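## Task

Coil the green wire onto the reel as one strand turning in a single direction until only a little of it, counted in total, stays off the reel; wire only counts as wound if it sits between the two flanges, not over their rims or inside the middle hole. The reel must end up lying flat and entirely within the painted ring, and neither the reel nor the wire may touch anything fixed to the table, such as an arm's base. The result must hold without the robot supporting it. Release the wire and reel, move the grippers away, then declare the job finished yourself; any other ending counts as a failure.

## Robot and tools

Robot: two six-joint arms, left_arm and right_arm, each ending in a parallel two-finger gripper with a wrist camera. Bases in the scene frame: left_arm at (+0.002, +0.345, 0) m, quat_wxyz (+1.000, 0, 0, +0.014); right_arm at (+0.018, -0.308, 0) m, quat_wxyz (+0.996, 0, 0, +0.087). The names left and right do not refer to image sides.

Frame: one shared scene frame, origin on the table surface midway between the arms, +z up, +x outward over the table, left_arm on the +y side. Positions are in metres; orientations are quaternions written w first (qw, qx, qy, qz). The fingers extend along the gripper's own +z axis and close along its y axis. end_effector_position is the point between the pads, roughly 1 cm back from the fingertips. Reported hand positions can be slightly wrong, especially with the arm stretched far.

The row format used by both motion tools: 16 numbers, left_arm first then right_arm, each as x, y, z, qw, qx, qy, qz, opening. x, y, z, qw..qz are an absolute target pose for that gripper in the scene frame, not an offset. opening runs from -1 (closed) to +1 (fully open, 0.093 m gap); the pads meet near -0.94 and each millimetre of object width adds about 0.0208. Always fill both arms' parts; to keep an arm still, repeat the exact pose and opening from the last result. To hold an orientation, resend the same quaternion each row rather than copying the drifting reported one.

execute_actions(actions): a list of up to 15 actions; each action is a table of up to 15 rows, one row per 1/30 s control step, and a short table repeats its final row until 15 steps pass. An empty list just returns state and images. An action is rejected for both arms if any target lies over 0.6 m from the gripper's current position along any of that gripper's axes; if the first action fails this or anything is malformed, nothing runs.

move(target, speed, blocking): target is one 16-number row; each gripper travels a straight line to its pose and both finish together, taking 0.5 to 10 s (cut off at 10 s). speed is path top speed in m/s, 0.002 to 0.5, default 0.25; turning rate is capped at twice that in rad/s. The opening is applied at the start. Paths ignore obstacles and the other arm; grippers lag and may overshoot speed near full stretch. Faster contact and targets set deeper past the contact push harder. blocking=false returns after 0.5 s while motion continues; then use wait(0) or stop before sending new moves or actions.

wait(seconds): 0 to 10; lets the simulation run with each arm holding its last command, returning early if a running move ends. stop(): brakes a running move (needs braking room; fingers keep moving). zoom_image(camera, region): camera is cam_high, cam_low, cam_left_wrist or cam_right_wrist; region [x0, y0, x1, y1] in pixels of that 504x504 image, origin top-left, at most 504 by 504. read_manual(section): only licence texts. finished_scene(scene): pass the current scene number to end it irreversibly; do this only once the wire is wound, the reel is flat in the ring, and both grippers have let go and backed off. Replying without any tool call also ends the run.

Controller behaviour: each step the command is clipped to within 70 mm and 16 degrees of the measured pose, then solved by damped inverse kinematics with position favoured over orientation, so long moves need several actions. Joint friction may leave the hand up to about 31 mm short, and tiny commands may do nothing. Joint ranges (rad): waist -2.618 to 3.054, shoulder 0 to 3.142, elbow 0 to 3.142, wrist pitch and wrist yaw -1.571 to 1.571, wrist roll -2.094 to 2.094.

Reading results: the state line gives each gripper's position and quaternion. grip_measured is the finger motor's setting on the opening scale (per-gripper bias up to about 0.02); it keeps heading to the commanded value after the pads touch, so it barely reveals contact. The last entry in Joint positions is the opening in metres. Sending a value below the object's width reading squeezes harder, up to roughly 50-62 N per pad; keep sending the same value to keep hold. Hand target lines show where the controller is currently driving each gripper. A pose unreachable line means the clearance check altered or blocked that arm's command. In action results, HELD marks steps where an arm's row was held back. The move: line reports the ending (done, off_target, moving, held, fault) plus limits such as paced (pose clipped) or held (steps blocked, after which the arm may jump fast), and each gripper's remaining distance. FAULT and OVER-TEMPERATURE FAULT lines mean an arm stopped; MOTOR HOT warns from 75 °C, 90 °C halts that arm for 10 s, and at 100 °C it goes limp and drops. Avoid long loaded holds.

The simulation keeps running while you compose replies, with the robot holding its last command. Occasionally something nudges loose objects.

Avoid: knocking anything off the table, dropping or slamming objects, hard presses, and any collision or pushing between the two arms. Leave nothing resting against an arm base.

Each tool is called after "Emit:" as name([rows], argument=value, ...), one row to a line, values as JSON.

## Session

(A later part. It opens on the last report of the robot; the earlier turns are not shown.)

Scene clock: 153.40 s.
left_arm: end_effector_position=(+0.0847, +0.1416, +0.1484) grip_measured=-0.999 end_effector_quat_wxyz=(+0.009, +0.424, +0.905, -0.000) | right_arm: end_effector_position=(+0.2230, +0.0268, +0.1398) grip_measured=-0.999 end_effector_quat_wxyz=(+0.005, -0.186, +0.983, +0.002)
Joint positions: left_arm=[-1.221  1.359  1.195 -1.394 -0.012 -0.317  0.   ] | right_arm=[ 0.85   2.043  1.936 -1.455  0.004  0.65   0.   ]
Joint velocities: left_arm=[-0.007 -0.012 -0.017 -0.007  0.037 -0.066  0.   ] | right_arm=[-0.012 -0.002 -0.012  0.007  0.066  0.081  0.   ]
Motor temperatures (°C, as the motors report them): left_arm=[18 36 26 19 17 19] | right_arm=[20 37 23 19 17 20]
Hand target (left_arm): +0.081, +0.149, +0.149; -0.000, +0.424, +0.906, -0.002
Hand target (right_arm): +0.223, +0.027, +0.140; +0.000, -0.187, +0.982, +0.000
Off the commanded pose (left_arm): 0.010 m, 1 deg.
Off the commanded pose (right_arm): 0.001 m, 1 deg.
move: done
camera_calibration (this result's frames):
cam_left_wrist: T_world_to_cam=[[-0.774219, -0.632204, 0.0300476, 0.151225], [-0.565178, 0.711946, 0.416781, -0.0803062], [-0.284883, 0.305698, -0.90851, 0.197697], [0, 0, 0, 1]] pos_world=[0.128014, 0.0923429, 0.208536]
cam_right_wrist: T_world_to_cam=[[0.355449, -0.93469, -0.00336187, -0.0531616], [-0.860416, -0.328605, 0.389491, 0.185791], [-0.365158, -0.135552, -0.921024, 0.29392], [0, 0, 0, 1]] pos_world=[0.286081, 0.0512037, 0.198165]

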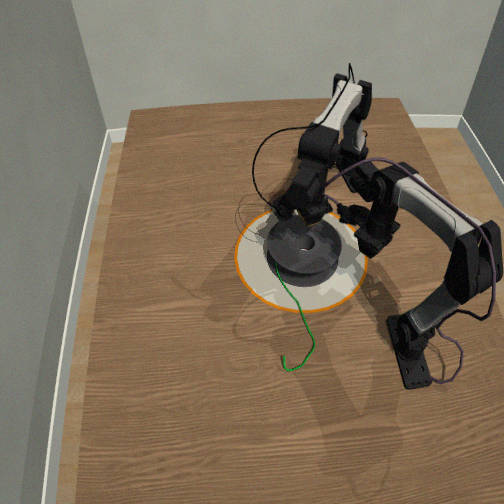

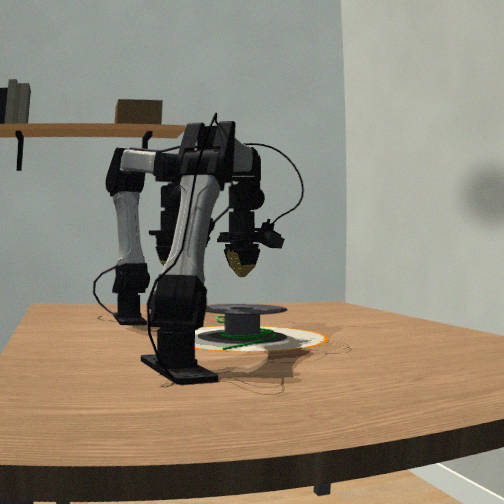

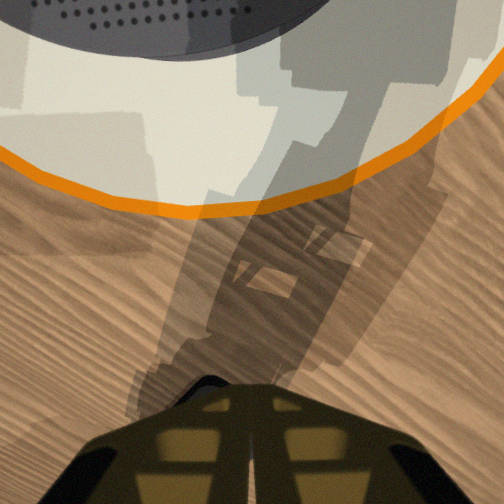

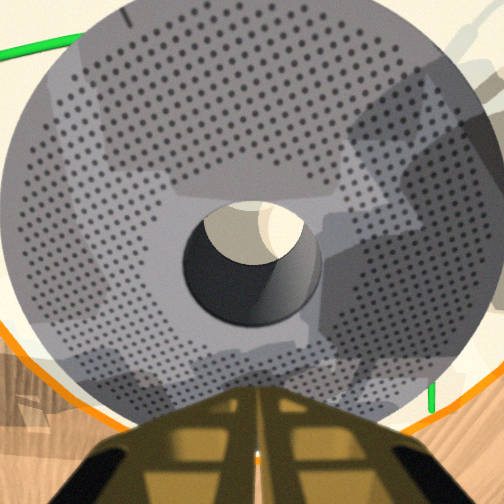

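Emit:
move(target=[0.10,0.15,0.14,0,0.643,0.766,0,-1, 0.27,-0.17,0.12,0,0.574,0.819,0,1], speed=0.35)

Emit:
move(target=[0.222,0.024,0.10,0,0.643,0.766,0,-1, 0.27,-0.17,0.12,0,0.574,0.819,0,1], speed=0.3)

Scene clock: 159.70 s.
left_arm: end_effector_position=(+0.0990, +0.1507, +0.1449) grip_measured=-0.999 end_effector_quat_wxyz=(+0.003, +0.644, +0.765, +0.004) | right_arm: end_effector_position=(+0.2710, -0.1669, +0.1230) grip_measured=+0.990 end_effector_quat_wxyz=(-0.006, +0.568, +0.823, -0.003)
Joint positions: left_arm=[-1.143  1.359  1.181 -1.391 -0.009  0.283  0.   ] | right_arm=[ 0.331  1.646  1.361 -1.296 -0.007  1.713  0.093]
Joint velocities: left_arm=[-0.002 -0.002 -0.007 -0.037 -0.051  0.051  0.   ] | right_arm=[-0.012  0.007 -0.002 -0.007 -0.007  0.007  0.   ]
Motor temperatures (°C, as the motors report them): left_arm=[18 34 26 19 16 19] | right_arm=[20 37 24 19 17 20]
Hand target (left_arm): +0.100, +0.150, +0.140; +0.000, +0.643, +0.766, -0.000
Hand target (right_arm): +0.269, -0.168, +0.122; -0.009, +0.574, +0.819, +0.004
Off the commanded pose (left_arm): 0.005 m, 1 deg.
Off the commanded pose (right_arm): 0.004 m, 1 deg.
move: done
camera_calibration (this result's frames):
cam_left_wrist: T_world_to_cam=[[-0.986356, -0.16224, 0.0279302, 0.118641], [-0.134447, 0.891766, 0.432061, -0.149244], [-0.0950046, 0.422411, -0.901412, 0.158398], [0, 0, 0, 1]] pos_world=[0.112006, 0.0854305, 0.203951]
cam_right_wrist: T_world_to_cam=[[-0.938433, -0.345301, 0.0105081, 0.195956], [-0.311985, 0.860167, 0.403458, 0.218117], [-0.148353, 0.37534, -0.914938, 0.29554], [0, 0, 0, 1]] pos_world=[0.295785, -0.230881, 0.180341]

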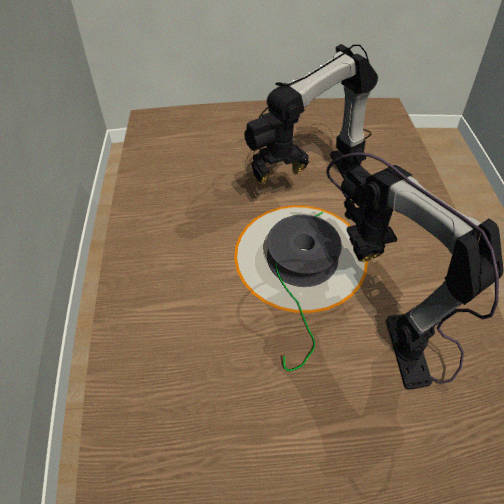

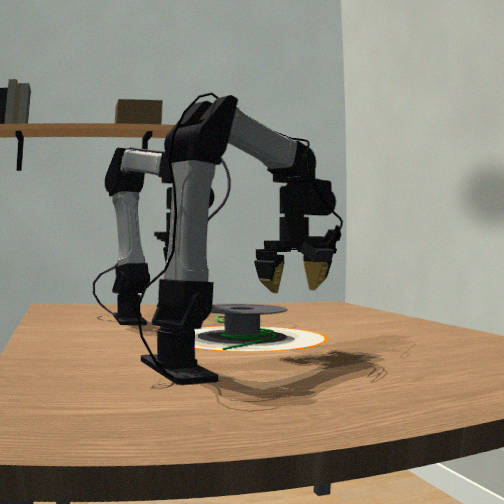

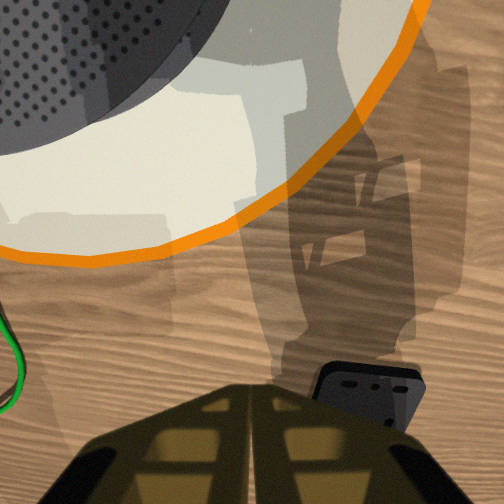

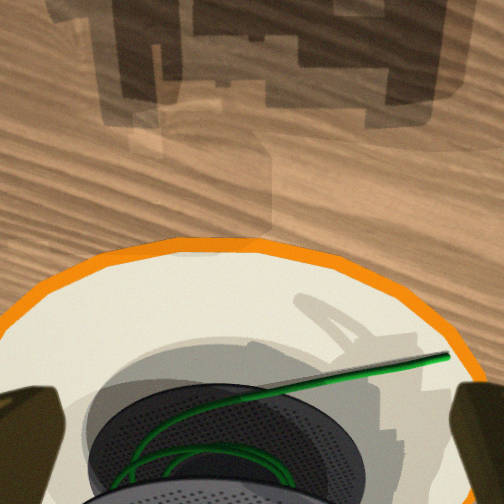

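Scene clock: 160.87 s.
left_arm: end_effector_position=(+0.2186, +0.0222, +0.1000) grip_measured=-0.999 end_effector_quat_wxyz=(+0.004, +0.643, +0.766, +0.004) | right_arm: end_effector_position=(+0.2730, -0.1659, +0.1230) grip_measured=+0.990 end_effector_quat_wxyz=(-0.004, +0.570, +0.821, +0.001)
Joint positions: left_arm=[-1.011  2.021  1.746 -1.29  -0.009  0.412  0.   ] | right_arm=[ 0.331  1.646  1.361 -1.287 -0.007  1.719  0.093]
Joint velocities: left_arm=[-0.007  0.007  0.022  0.037  0.037  0.066  0.   ] | right_arm=[-0.002  0.022 -0.002  0.022 -0.022  0.007  0.001]
Motor temperatures (°C, as the motors report them): left_arm=[18 34 26 19 16 19] | right_arm=[20 37 24 19 17 20]
Hand target (left_arm): +0.220, +0.021, +0.102; +0.001, +0.643, +0.766, -0.000
Hand target (right_arm): +0.270, -0.170, +0.120; -0.000, +0.574, +0.819, -0.000
Off the commanded pose (left_arm): 0.004 m, 1 deg.
Off the commanded pose (right_arm): 0.006 m, 1 deg.
move: done
camera_calibration (this result's frames):
cam_left_wrist: T_world_to_cam=[[-0.985964, -0.164824, 0.0266149, 0.217125], [-0.137554, 0.892273, 0.430031, 0.00164852], [-0.0946273, 0.420334, -0.902422, 0.18357], [0, 0, 0, 1]] pos_world=[0.231675, -0.0428442, 0.15917]
cam_right_wrist: T_world_to_cam=[[-0.940442, -0.339952, 0.0014978, 0.200693], [-0.310293, 0.860178, 0.404737, 0.217188], [-0.138879, 0.380167, -0.914432, 0.293565], [0, 0, 0, 1]] pos_world=[0.296902, -0.230198, 0.180241]

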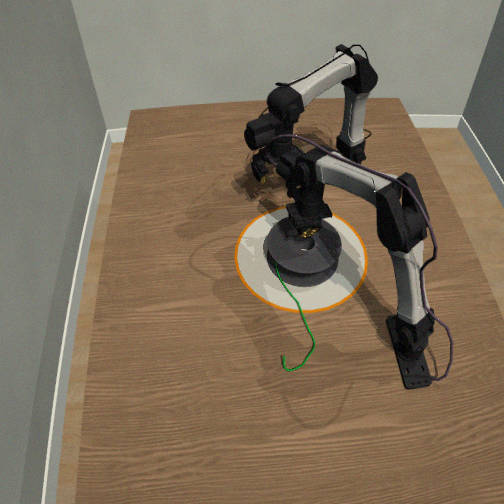

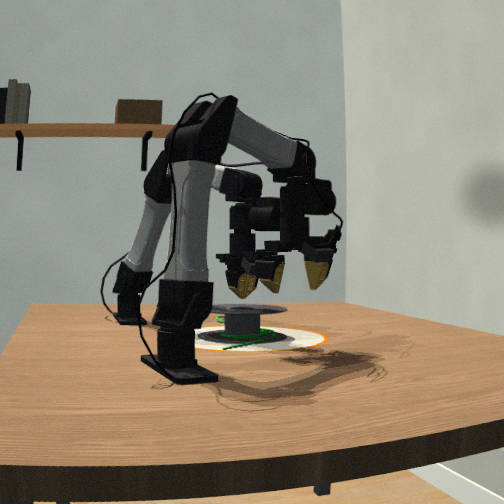

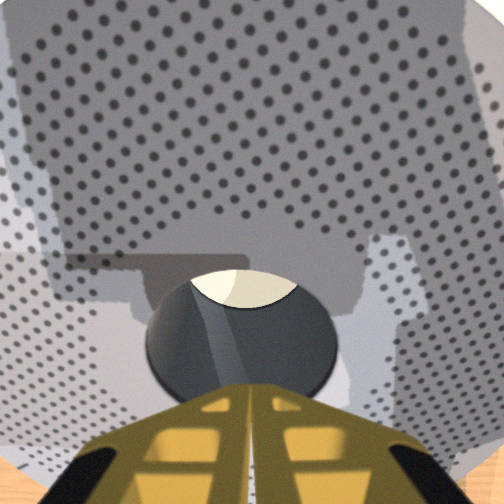

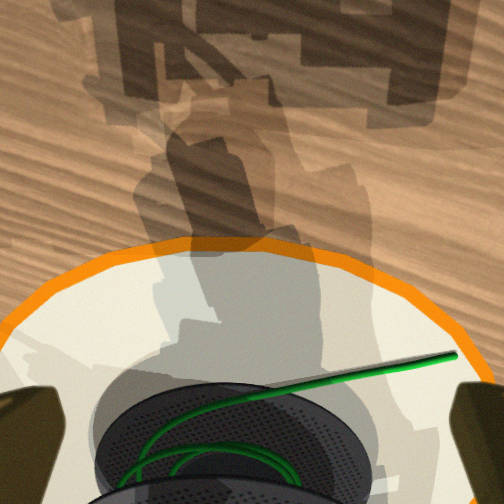

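Emit:
move(target=[0.225,0.025,0.044,0,0.643,0.766,0,-1, 0.27,-0.17,0.12,0,0.574,0.819,0,1], speed=0.1)

Emit:
move(target=[0.225,0.025,0.044,0,0.643,0.766,0,0.0, 0.27,-0.17,0.12,0,0.574,0.819,0,1], speed=0.1)

Emit:
move(target=[0.225,0.025,0.044,0,0.259,0.966,0,0.0, 0.27,-0.17,0.12,0,0.574,0.819,0,1], speed=0.25)

Scene clock: 162.37 s.
left_arm: end_effector_position=(+0.2215, +0.0277, +0.0572) grip_measured=-0.999 end_effector_quat_wxyz=(-0.000, +0.643, +0.766, +0.004) | right_arm: end_effector_position=(+0.2730, -0.1658, +0.1230) grip_measured=+0.990 end_effector_quat_wxyz=(-0.003, +0.570, +0.821, +0.001)
Joint positions: left_arm=[-0.996  2.038  1.6   -1.136 -0.008  0.428  0.   ] | right_arm=[ 0.331  1.646  1.361 -1.287 -0.007  1.719  0.093]
Joint velocities: left_arm=[-0.002 -0.007  0.007  0.051 -0.007  0.051  0.   ] | right_arm=[-0.002  0.002  0.017  0.037  0.037  0.022 -0.   ]
Motor temperatures (°C, as the motors report them): left_arm=[18 34 26 19 16 19] | right_arm=[20 37 24 19 17 20]
Hand target (left_arm): +0.225, +0.025, +0.044; -0.000, +0.643, +0.766, +0.000
Hand target (right_arm): +0.270, -0.170, +0.120; -0.000, +0.574, +0.819, -0.000
Off the commanded pose (left_arm): 0.014 m, 0 deg.
Off the commanded pose (right_arm): 0.006 m, 1 deg.
move: off_target (left_arm)
camera_calibration (this result's frames):
cam_left_wrist: T_world_to_cam=[[-0.985842, -0.164622, 0.0318751, 0.221683], [-0.134467, 0.889726, 0.436242, 0.0146315], [-0.100175, 0.425779, -0.899265, 0.14391], [0, 0, 0, 1]] pos_world=[0.234928, -0.0377979, 0.115964]
cam_right_wrist: T_world_to_cam=[[-0.940572, -0.339593, 0.00112369, 0.200926], [-0.310099, 0.860222, 0.404791, 0.217122], [-0.138431, 0.380387, -0.914408, 0.29347], [0, 0, 0, 1]] pos_world=[0.29694, -0.230173, 0.180237]

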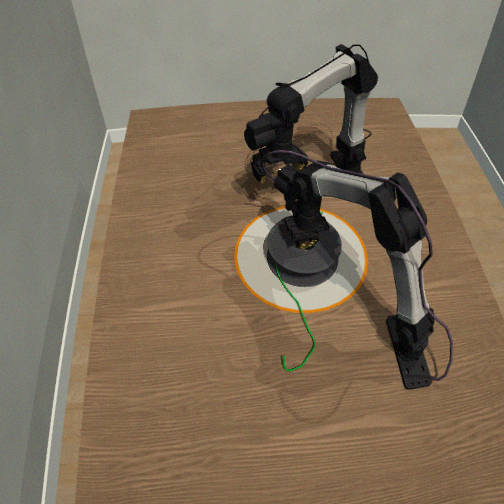

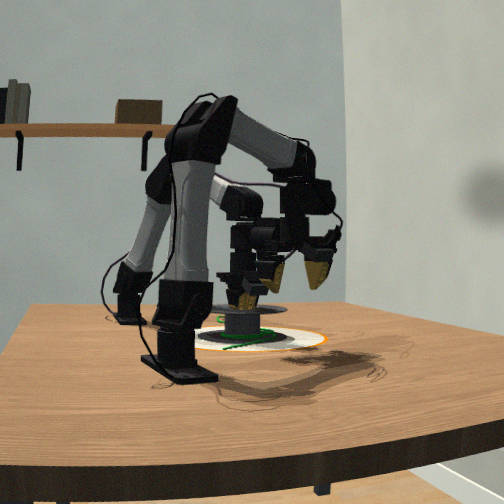

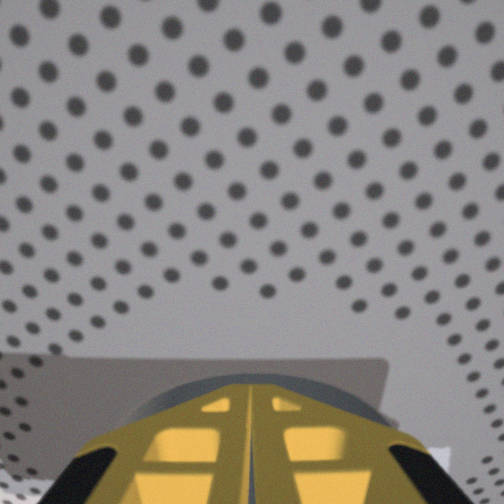

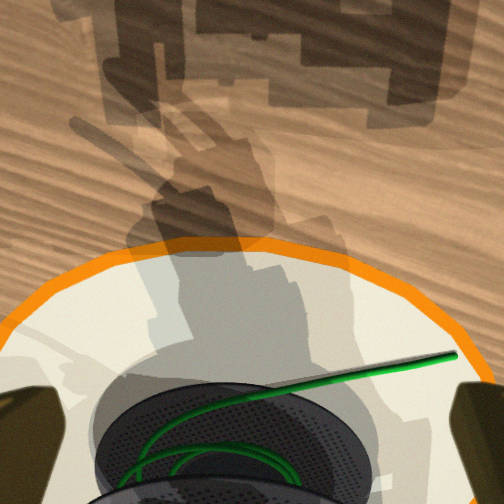

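Scene clock: 163.07 s.
left_arm: end_effector_position=(+0.2212, +0.0279, +0.0598) grip_measured=-0.531 end_effector_quat_wxyz=(+0.001, +0.642, +0.766, +0.003) | right_arm: end_effector_position=(+0.2730, -0.1658, +0.1230) grip_measured=+0.990 end_effector_quat_wxyz=(-0.003, +0.570, +0.821, +0.001)
Joint positions: left_arm=[-0.996  2.031  1.6   -1.139 -0.007  0.426  0.02 ] | right_arm=[ 0.331  1.646  1.361 -1.287 -0.007  1.719  0.093]
Joint velocities: left_arm=[ 0.002 -0.012 -0.007  0.081 -0.022  0.007  0.   ] | right_arm=[-0.007 -0.002 -0.007 -0.007  0.007 -0.051 -0.001]
Motor temperatures (°C, as the motors report them): left_arm=[18 34 26 19 16 19] | right_arm=[20 37 24 19 17 20]
Hand target (left_arm): +0.225, +0.025, +0.045; -0.000, +0.643, +0.766, -0.000
Hand target (right_arm): +0.270, -0.170, +0.120; -0.000, +0.574, +0.819, -0.000
Off the commanded pose (left_arm): 0.016 m, 0 deg.
Off the commanded pose (right_arm): 0.006 m, 1 deg.
move: off_target (left_arm)
camera_calibration (this result's frames):
cam_left_wrist: T_world_to_cam=[[-0.98571, -0.165645, 0.0306063, 0.221468], [-0.136291, 0.891034, 0.432994, 0.0138305], [-0.0989947, 0.422635, -0.900877, 0.145951], [0, 0, 0, 1]] pos_world=[0.234636, -0.0373223, 0.118717]
cam_right_wrist: T_world_to_cam=[[-0.940572, -0.339593, 0.00112369, 0.200926], [-0.310099, 0.860222, 0.404791, 0.217122], [-0.138431, 0.380387, -0.914408, 0.29347], [0, 0, 0, 1]] pos_world=[0.29694, -0.230173, 0.180237]

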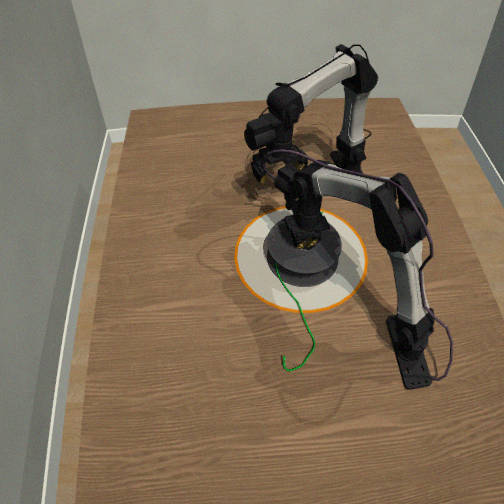

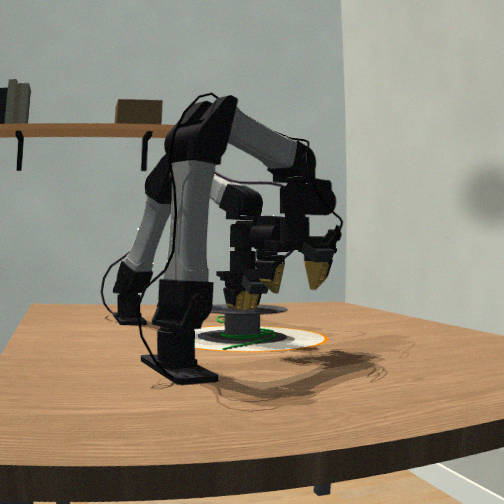

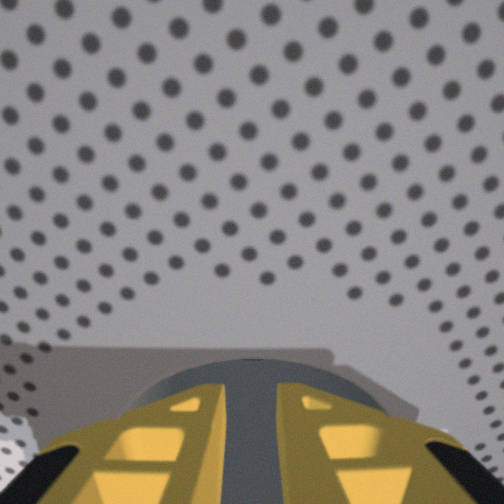

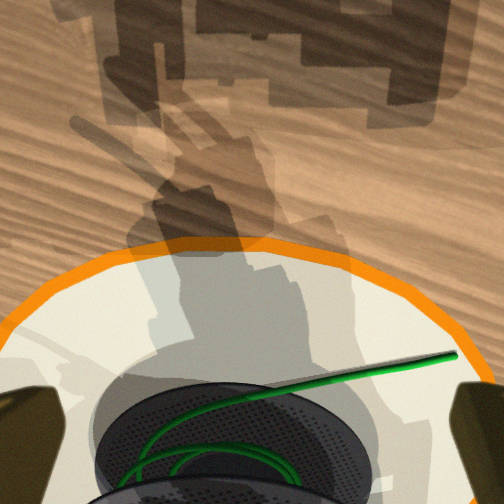

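Scene clock: 165.37 s.
left_arm: end_effector_position=(+0.2210, +0.0266, +0.0598) grip_measured=-0.531 end_effector_quat_wxyz=(+0.002, +0.277, +0.961, -0.001) | right_arm: end_effector_position=(+0.2730, -0.1658, +0.1230) grip_measured=+0.990 end_effector_quat_wxyz=(-0.003, +0.570, +0.821, +0.001)
Joint positions: left_arm=[-0.996  2.031  1.6   -1.135 -0.001 -0.409  0.02 ] | right_arm=[ 0.331  1.646  1.361 -1.287 -0.007  1.719  0.093]
Joint velocities: left_arm=[ 0.007 -0.007  0.022  0.037  0.022 -0.007 -0.   ] | right_arm=[ 0.002  0.022  0.022  0.037  0.022  0.007 -0.001]
Motor temperatures (°C, as the motors report them): left_arm=[18 34 26 19 16 19] | right_arm=[20 37 24 19 17 20]
Hand target (left_arm): +0.225, +0.025, +0.044; -0.000, +0.259, +0.966, +0.000
Hand target (right_arm): +0.270, -0.170, +0.120; -0.000, +0.574, +0.819, -0.000
Off the commanded pose (left_arm): 0.016 m, 2 deg.
Off the commanded pose (right_arm): 0.006 m, 1 deg.
move: off_target (left_arm)
camera_calibration (this result's frames):
cam_left_wrist: T_world_to_cam=[[-0.538837, -0.841559, 0.0378652, 0.139785], [-0.752915, 0.501267, 0.426438, 0.161982], [-0.377853, 0.201271, -0.903724, 0.214156], [0, 0, 0, 1]] pos_world=[0.278199, -0.00666224, 0.11917]
cam_right_wrist: T_world_to_cam=[[-0.940572, -0.339593, 0.00112369, 0.200926], [-0.310099, 0.860222, 0.404791, 0.217122], [-0.138431, 0.380387, -0.914408, 0.29347], [0, 0, 0, 1]] pos_world=[0.29694, -0.230173, 0.180237]

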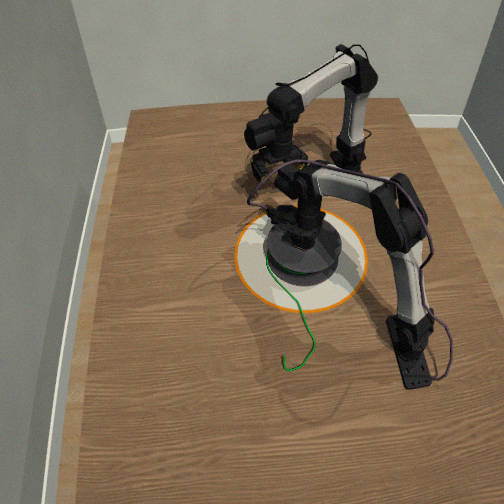

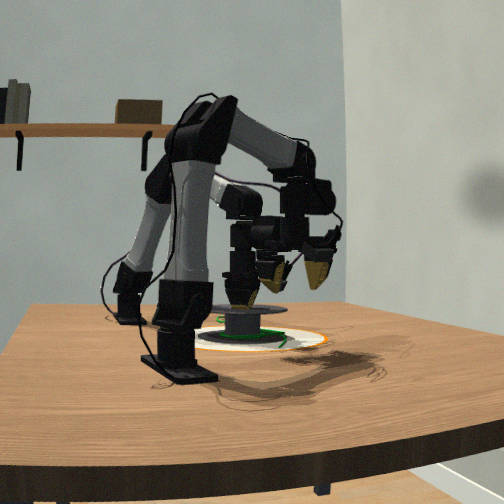

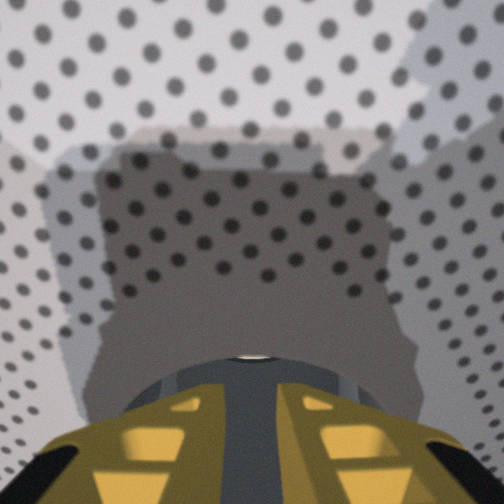

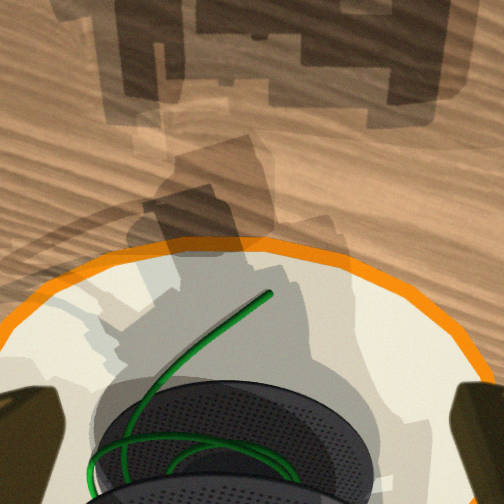

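Emit:
move(target=[0.225,0.025,0.044,0,0.259,0.966,0,0.0, 0.257,-0.128,0.035,0,0.629,0.777,0,0.2], speed=0.25)

Scene clock: 167.83 s.
left_arm: end_effector_position=(+0.2210, +0.0265, +0.0598) grip_measured=-0.531 end_effector_quat_wxyz=(+0.002, +0.275, +0.961, -0.001) | right_arm: end_effector_position=(+0.2586, -0.1284, +0.0427) grip_measured=+0.203 end_effector_quat_wxyz=(-0.002, +0.630, +0.777, +0.007)
Joint positions: left_arm=[-0.996  2.031  1.6   -1.135 -0.001 -0.412  0.02 ] | right_arm=[ 0.464  1.726  1.124 -0.956 -0.007  2.     0.055]
Joint velocities: left_arm=[-0.017 -0.017  0.002  0.007  0.007  0.007 -0.   ] | right_arm=[-0.002 -0.017 -0.012 -0.051 -0.022 -0.022  0.   ]
Motor temperatures (°C, as the motors report them): left_arm=[18 34 26 19 16 19] | right_arm=[20 37 24 19 17 20]
Hand target (left_arm): +0.225, +0.025, +0.044; -0.000, +0.259, +0.966, +0.000
Hand target (right_arm): +0.256, -0.130, +0.035; +0.002, +0.629, +0.777, -0.002
Off the commanded pose (left_arm): 0.016 m, 2 deg.
Off the commanded pose (right_arm): 0.008 m, 1 deg.
move: off_target (left_arm)
camera_calibration (this result's frames):
cam_left_wrist: T_world_to_cam=[[-0.536274, -0.843187, 0.0380292, 0.139216], [-0.75453, 0.499106, 0.426119, 0.162492], [-0.378279, 0.199823, -0.903867, 0.214333], [0, 0, 0, 1]] pos_world=[0.278341, -0.0065443, 0.119193]
cam_right_wrist: T_world_to_cam=[[-0.980398, -0.196771, -0.00999942, 0.229244], [-0.183569, 0.893829, 0.409112, 0.184375], [-0.0715638, 0.402929, -0.912429, 0.189336], [0, 0, 0, 1]] pos_world=[0.272145, -0.19598, 0.0996181]

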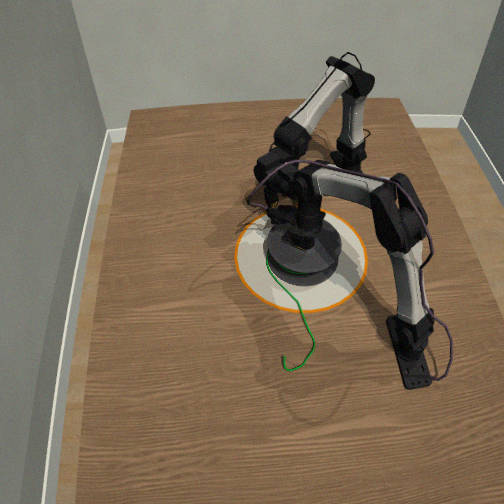

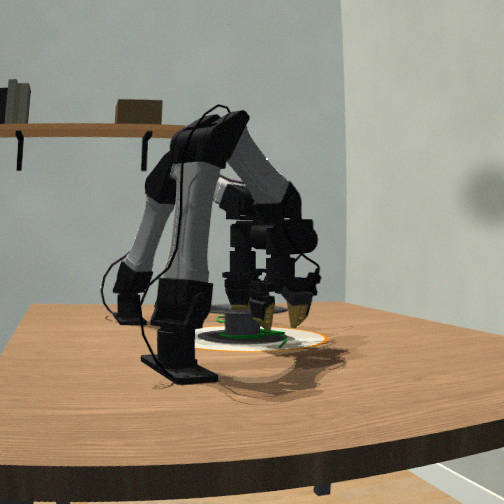

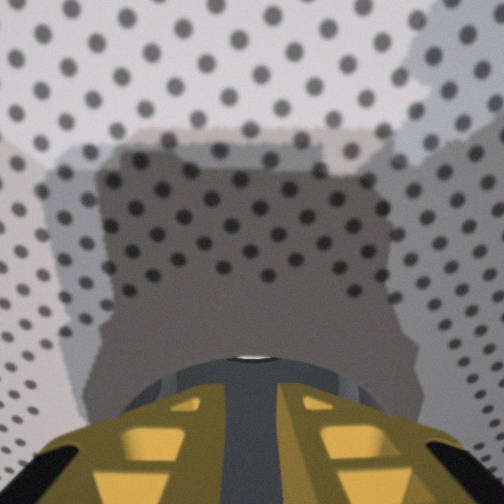

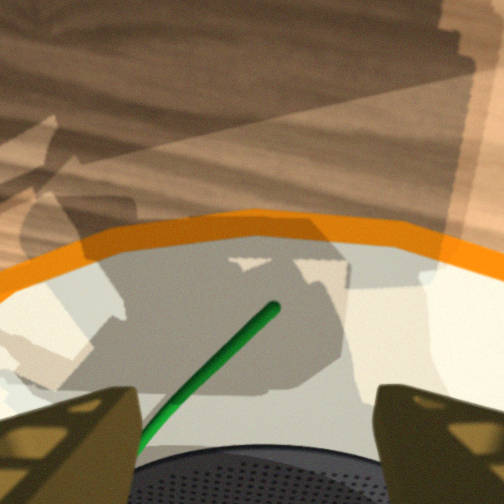

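Emit:
move(target=[0.225,0.025,0.044,0,0.259,0.966,0,0.0, 0.260,-0.123,0.003,0,0.629,0.777,0,0.2], speed=0.08)

Emit:
move(target=[0.225,0.025,0.044,0,0.259,0.966,0,0.0, 0.260,-0.123,0.003,0,0.629,0.777,0,-1], speed=0.08)

Scene clock: 169.80 s.
left_arm: end_effector_position=(+0.2210, +0.0265, +0.0598) grip_measured=-0.531 end_effector_quat_wxyz=(+0.002, +0.275, +0.961, -0.001) | right_arm: end_effector_position=(+0.2644, -0.1221, +0.0122) grip_measured=+0.203 end_effector_quat_wxyz=(-0.001, +0.631, +0.776, +0.011)
Joint positions: left_arm=[-0.996  2.031  1.6   -1.135 -0.001 -0.412  0.02 ] | right_arm=[ 0.47   1.798  1.08  -0.832 -0.007  2.009  0.055]
Joint velocities: left_arm=[-0.007  0.002  0.007  0.11  -0.007  0.007 -0.001] | right_arm=[ 0.002 -0.017 -0.007 -0.022 -0.007  0.066 -0.   ]
Motor temperatures (°C, as the motors report them): left_arm=[18 34 26 19 16 19] | right_arm=[20 36 23 19 17 20]
Hand target (left_arm): +0.225, +0.025, +0.044; -0.000, +0.259, +0.966, +0.000
Hand target (right_arm): +0.259, -0.124, +0.003; +0.000, +0.629, +0.777, -0.000
Off the commanded pose (left_arm): 0.016 m, 2 deg.
Off the commanded pose (right_arm): 0.010 m, 1 deg.
move: off_target (left_arm)
camera_calibration (this result's frames):
cam_left_wrist: T_world_to_cam=[[-0.536274, -0.843187, 0.0380292, 0.139216], [-0.75453, 0.499106, 0.426119, 0.162492], [-0.378279, 0.199823, -0.903867, 0.214333], [0, 0, 0, 1]] pos_world=[0.278341, -0.0065443, 0.119193]
cam_right_wrist: T_world_to_cam=[[-0.980919, -0.193721, -0.0164327, 0.23645], [-0.183177, 0.892577, 0.412009, 0.191938], [-0.0651476, 0.407158, -0.911031, 0.158207], [0, 0, 0, 1]] pos_world=[0.277404, -0.189929, 0.0689367]

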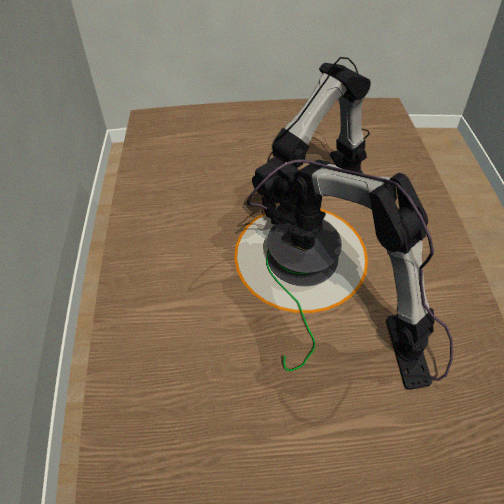

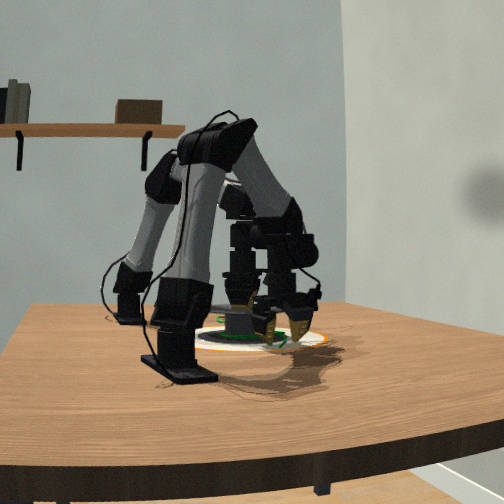

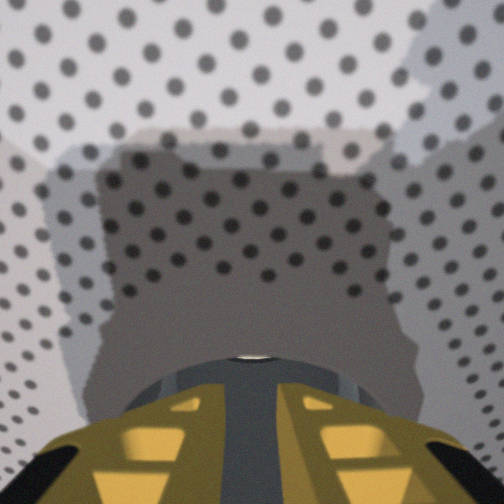

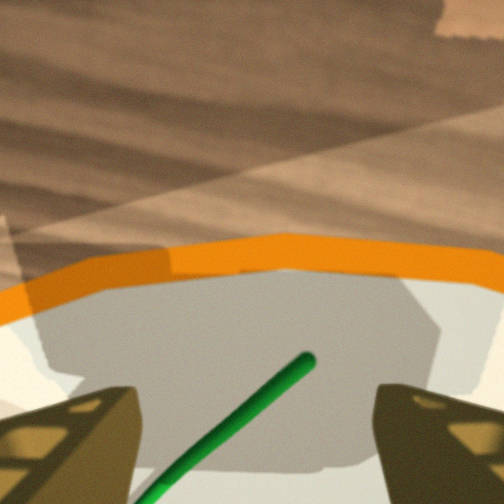

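Scene clock: 170.50 s.
left_arm: end_effector_position=(+0.2210, +0.0265, +0.0598) grip_measured=-0.531 end_effector_quat_wxyz=(+0.002, +0.275, +0.961, -0.001) | right_arm: end_effector_position=(+0.2644, -0.1221, +0.0122) grip_measured=-0.998 end_effector_quat_wxyz=(-0.001, +0.631, +0.776, +0.011)
Joint positions: left_arm=[-0.996  2.031  1.6   -1.135 -0.001 -0.412  0.02 ] | right_arm=[ 0.47   1.798  1.08  -0.832 -0.007  2.009  0.   ]
Joint velocities: left_arm=[-0.007 -0.007 -0.007 -0.007  0.022  0.095  0.   ] | right_arm=[-0.027 -0.012  0.017  0.037  0.051 -0.051  0.   ]
Motor temperatures (°C, as the motors report them): left_arm=[18 34 26 19 16 19] | right_arm=[20 36 23 19 17 20]
Hand target (left_arm): +0.225, +0.025, +0.044; -0.000, +0.259, +0.966, +0.000
Hand target (right_arm): +0.260, -0.123, +0.003; +0.000, +0.629, +0.777, -0.000
Off the commanded pose (left_arm): 0.016 m, 2 deg.
Off the commanded pose (right_arm): 0.010 m, 1 deg.
move: off_target (left_arm)
camera_calibration (this result's frames):
cam_left_wrist: T_world_to_cam=[[-0.536274, -0.843187, 0.0380292, 0.139216], [-0.75453, 0.499106, 0.426119, 0.162492], [-0.378279, 0.199823, -0.903867, 0.214333], [0, 0, 0, 1]] pos_world=[0.278341, -0.0065443, 0.119193]
cam_right_wrist: T_world_to_cam=[[-0.980919, -0.193721, -0.0164327, 0.23645], [-0.183177, 0.892577, 0.412009, 0.191938], [-0.0651476, 0.407158, -0.911031, 0.158207], [0, 0, 0, 1]] pos_world=[0.277404, -0.189929, 0.0689367]

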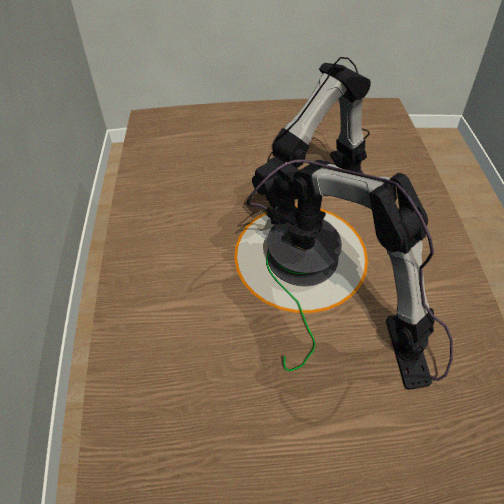

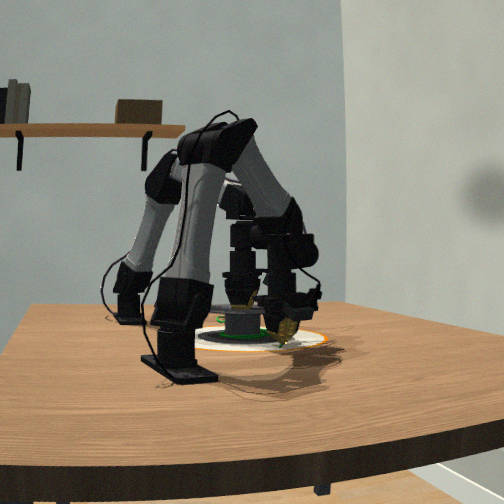

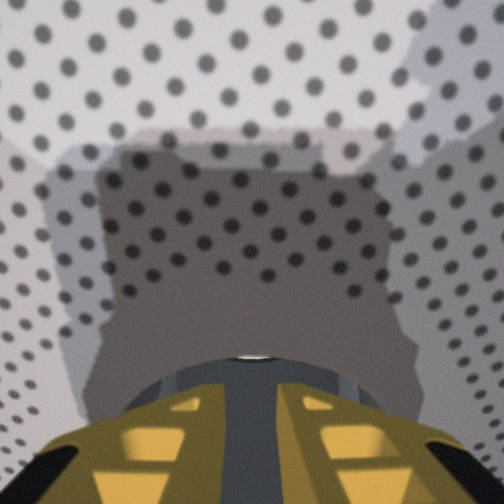

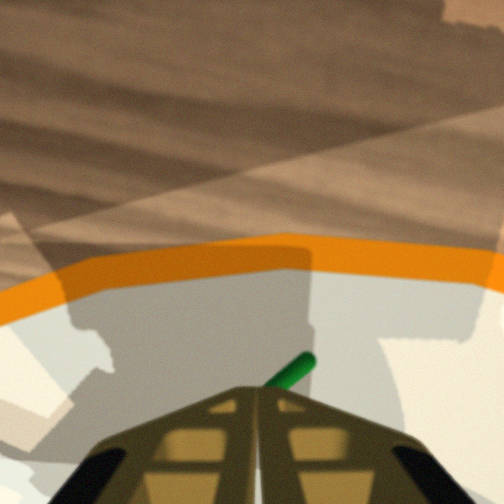

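Emit:
move(target=[0.225,0.025,0.044,0,0.259,0.966,0,0.0, 0.258,-0.124,-0.008,0,0.629,0.777,0,-0.3], speed=0.05)

Emit:
move(target=[0.225,0.025,0.044,0,0.259,0.966,0,0.0, 0.258,-0.124,-0.008,0,0.629,0.777,0,-1], speed=0.05)

Scene clock: 171.73 s.
left_arm: end_effector_position=(+0.2210, +0.0265, +0.0598) grip_measured=-0.531 end_effector_quat_wxyz=(+0.002, +0.275, +0.961, -0.001) | right_arm: end_effector_position=(+0.2636, -0.1227, +0.0057) grip_measured=-0.303 end_effector_quat_wxyz=(-0.000, +0.631, +0.776, +0.013)
Joint positions: left_arm=[-0.996  2.031  1.6   -1.135 -0.001 -0.412  0.02 ] | right_arm=[ 0.47   1.802  1.055 -0.798 -0.007  2.01   0.031]
Joint velocities: left_arm=[-0.002  0.002 -0.007 -0.081  0.007  0.007 -0.001] | right_arm=[ 0.002  0.002 -0.012 -0.081 -0.037  0.037  0.001]
Motor temperatures (°C, as the motors report them): left_arm=[18 34 26 19 16 19] | right_arm=[20 36 23 19 17 20]
Hand target (left_arm): +0.225, +0.025, +0.044; -0.000, +0.259, +0.966, +0.000
Hand target (right_arm): +0.257, -0.125, -0.007; +0.000, +0.629, +0.777, -0.000
Off the commanded pose (left_arm): 0.016 m, 2 deg.
Off the commanded pose (right_arm): 0.015 m, 2 deg.
move: off_target (left_arm, right_arm)
camera_calibration (this result's frames):
cam_left_wrist: T_world_to_cam=[[-0.536274, -0.843187, 0.0380292, 0.139216], [-0.75453, 0.499106, 0.426119, 0.162492], [-0.378279, 0.199823, -0.903867, 0.214333], [0, 0, 0, 1]] pos_world=[0.278341, -0.0065443, 0.119193]
cam_right_wrist: T_world_to_cam=[[-0.980986, -0.192913, -0.0212314, 0.235592], [-0.184256, 0.89139, 0.414095, 0.195128], [-0.0609587, 0.410133, -0.909986, 0.151735], [0, 0, 0, 1]] pos_world=[0.276315, -0.190718, 0.0622769]

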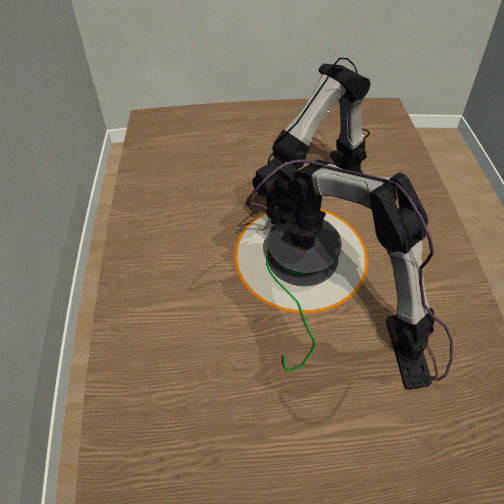

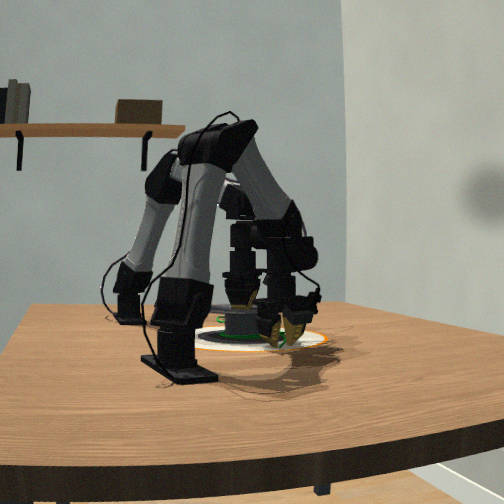

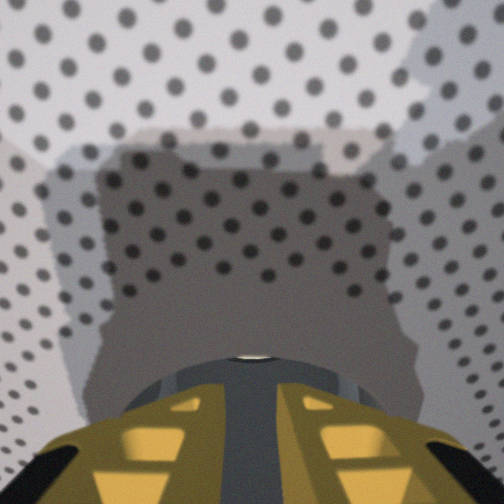

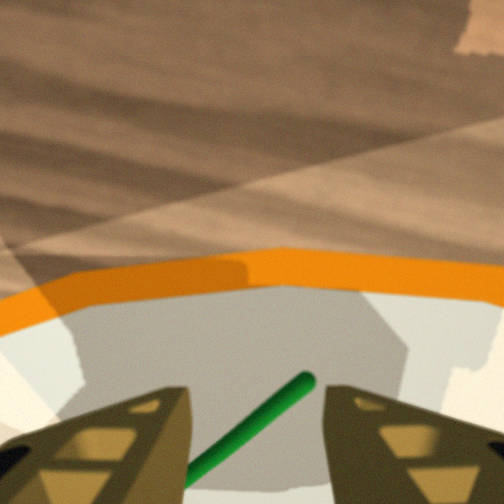

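Scene clock: 172.43 s.
left_arm: end_effector_position=(+0.2210, +0.0265, +0.0598) grip_measured=-0.531 end_effector_quat_wxyz=(+0.002, +0.275, +0.961, -0.001) | right_arm: end_effector_position=(+0.2651, -0.1212, +0.0058) grip_measured=-0.991 end_effector_quat_wxyz=(+0.000, +0.631, +0.775, +0.018)
Joint positions: left_arm=[-0.996  2.031  1.6   -1.135 -0.001 -0.412  0.02 ] | right_arm=[ 0.47   1.802  1.055 -0.79  -0.008  2.01   0.   ]
Joint velocities: left_arm=[-0.002 -0.007 -0.007  0.037 -0.007 -0.051  0.   ] | right_arm=[-0.007 -0.002 -0.007 -0.022  0.066 -0.022  0.   ]
Motor temperatures (°C, as the motors report them): left_arm=[18 34 26 19 16 19] | right_arm=[20 36 23 19 17 20]
Hand target (left_arm): +0.225, +0.025, +0.044; -0.000, +0.259, +0.966, +0.000
Hand target (right_arm): +0.258, -0.125, -0.007; +0.000, +0.629, +0.777, -0.000
Off the commanded pose (left_arm): 0.016 m, 2 deg.
Off the commanded pose (right_arm): 0.016 m, 2 deg.
move: off_target (left_arm, right_arm)
camera_calibration (this result's frames):
cam_left_wrist: T_world_to_cam=[[-0.536274, -0.843187, 0.0380292, 0.139216], [-0.75453, 0.499106, 0.426119, 0.162492], [-0.378279, 0.199823, -0.903867, 0.214333], [0, 0, 0, 1]] pos_world=[0.278341, -0.0065443, 0.119193]
cam_right_wrist: T_world_to_cam=[[-0.980899, -0.192422, -0.0284615, 0.237474], [-0.186495, 0.888749, 0.418743, 0.194313], [-0.0552802, 0.416052, -0.907659, 0.150479], [0, 0, 0, 1]] pos_world=[0.277495, -0.189607, 0.0619759]

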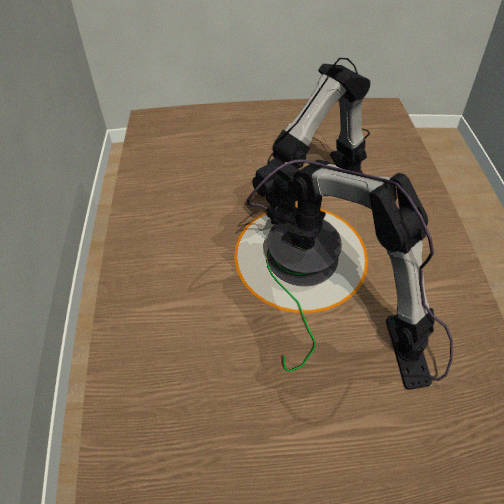

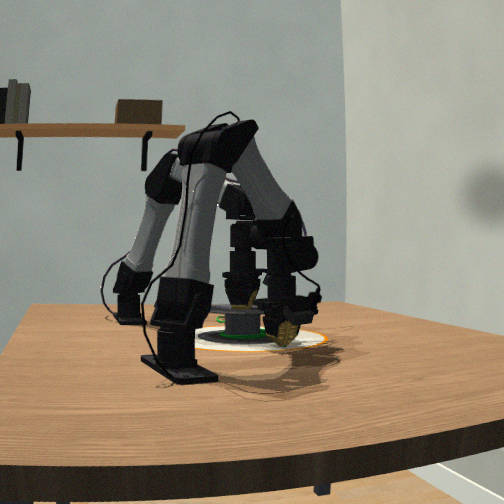

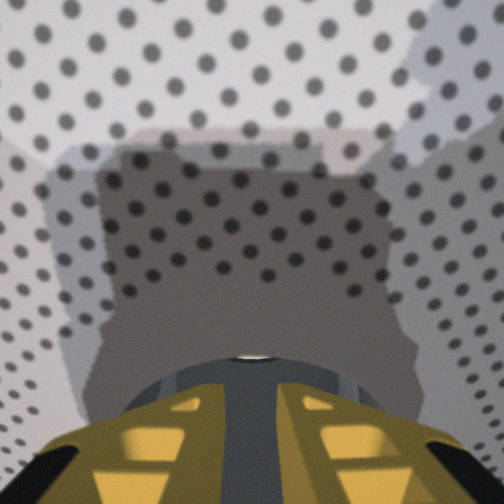

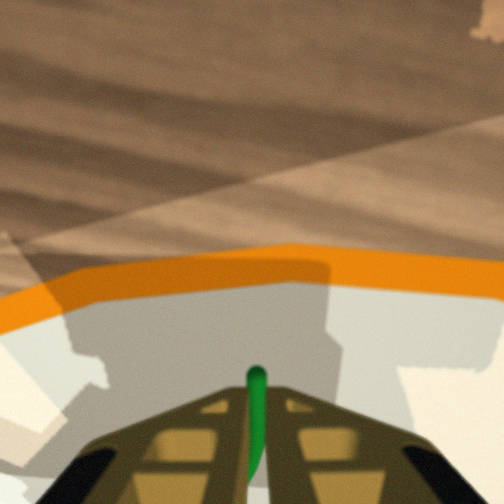

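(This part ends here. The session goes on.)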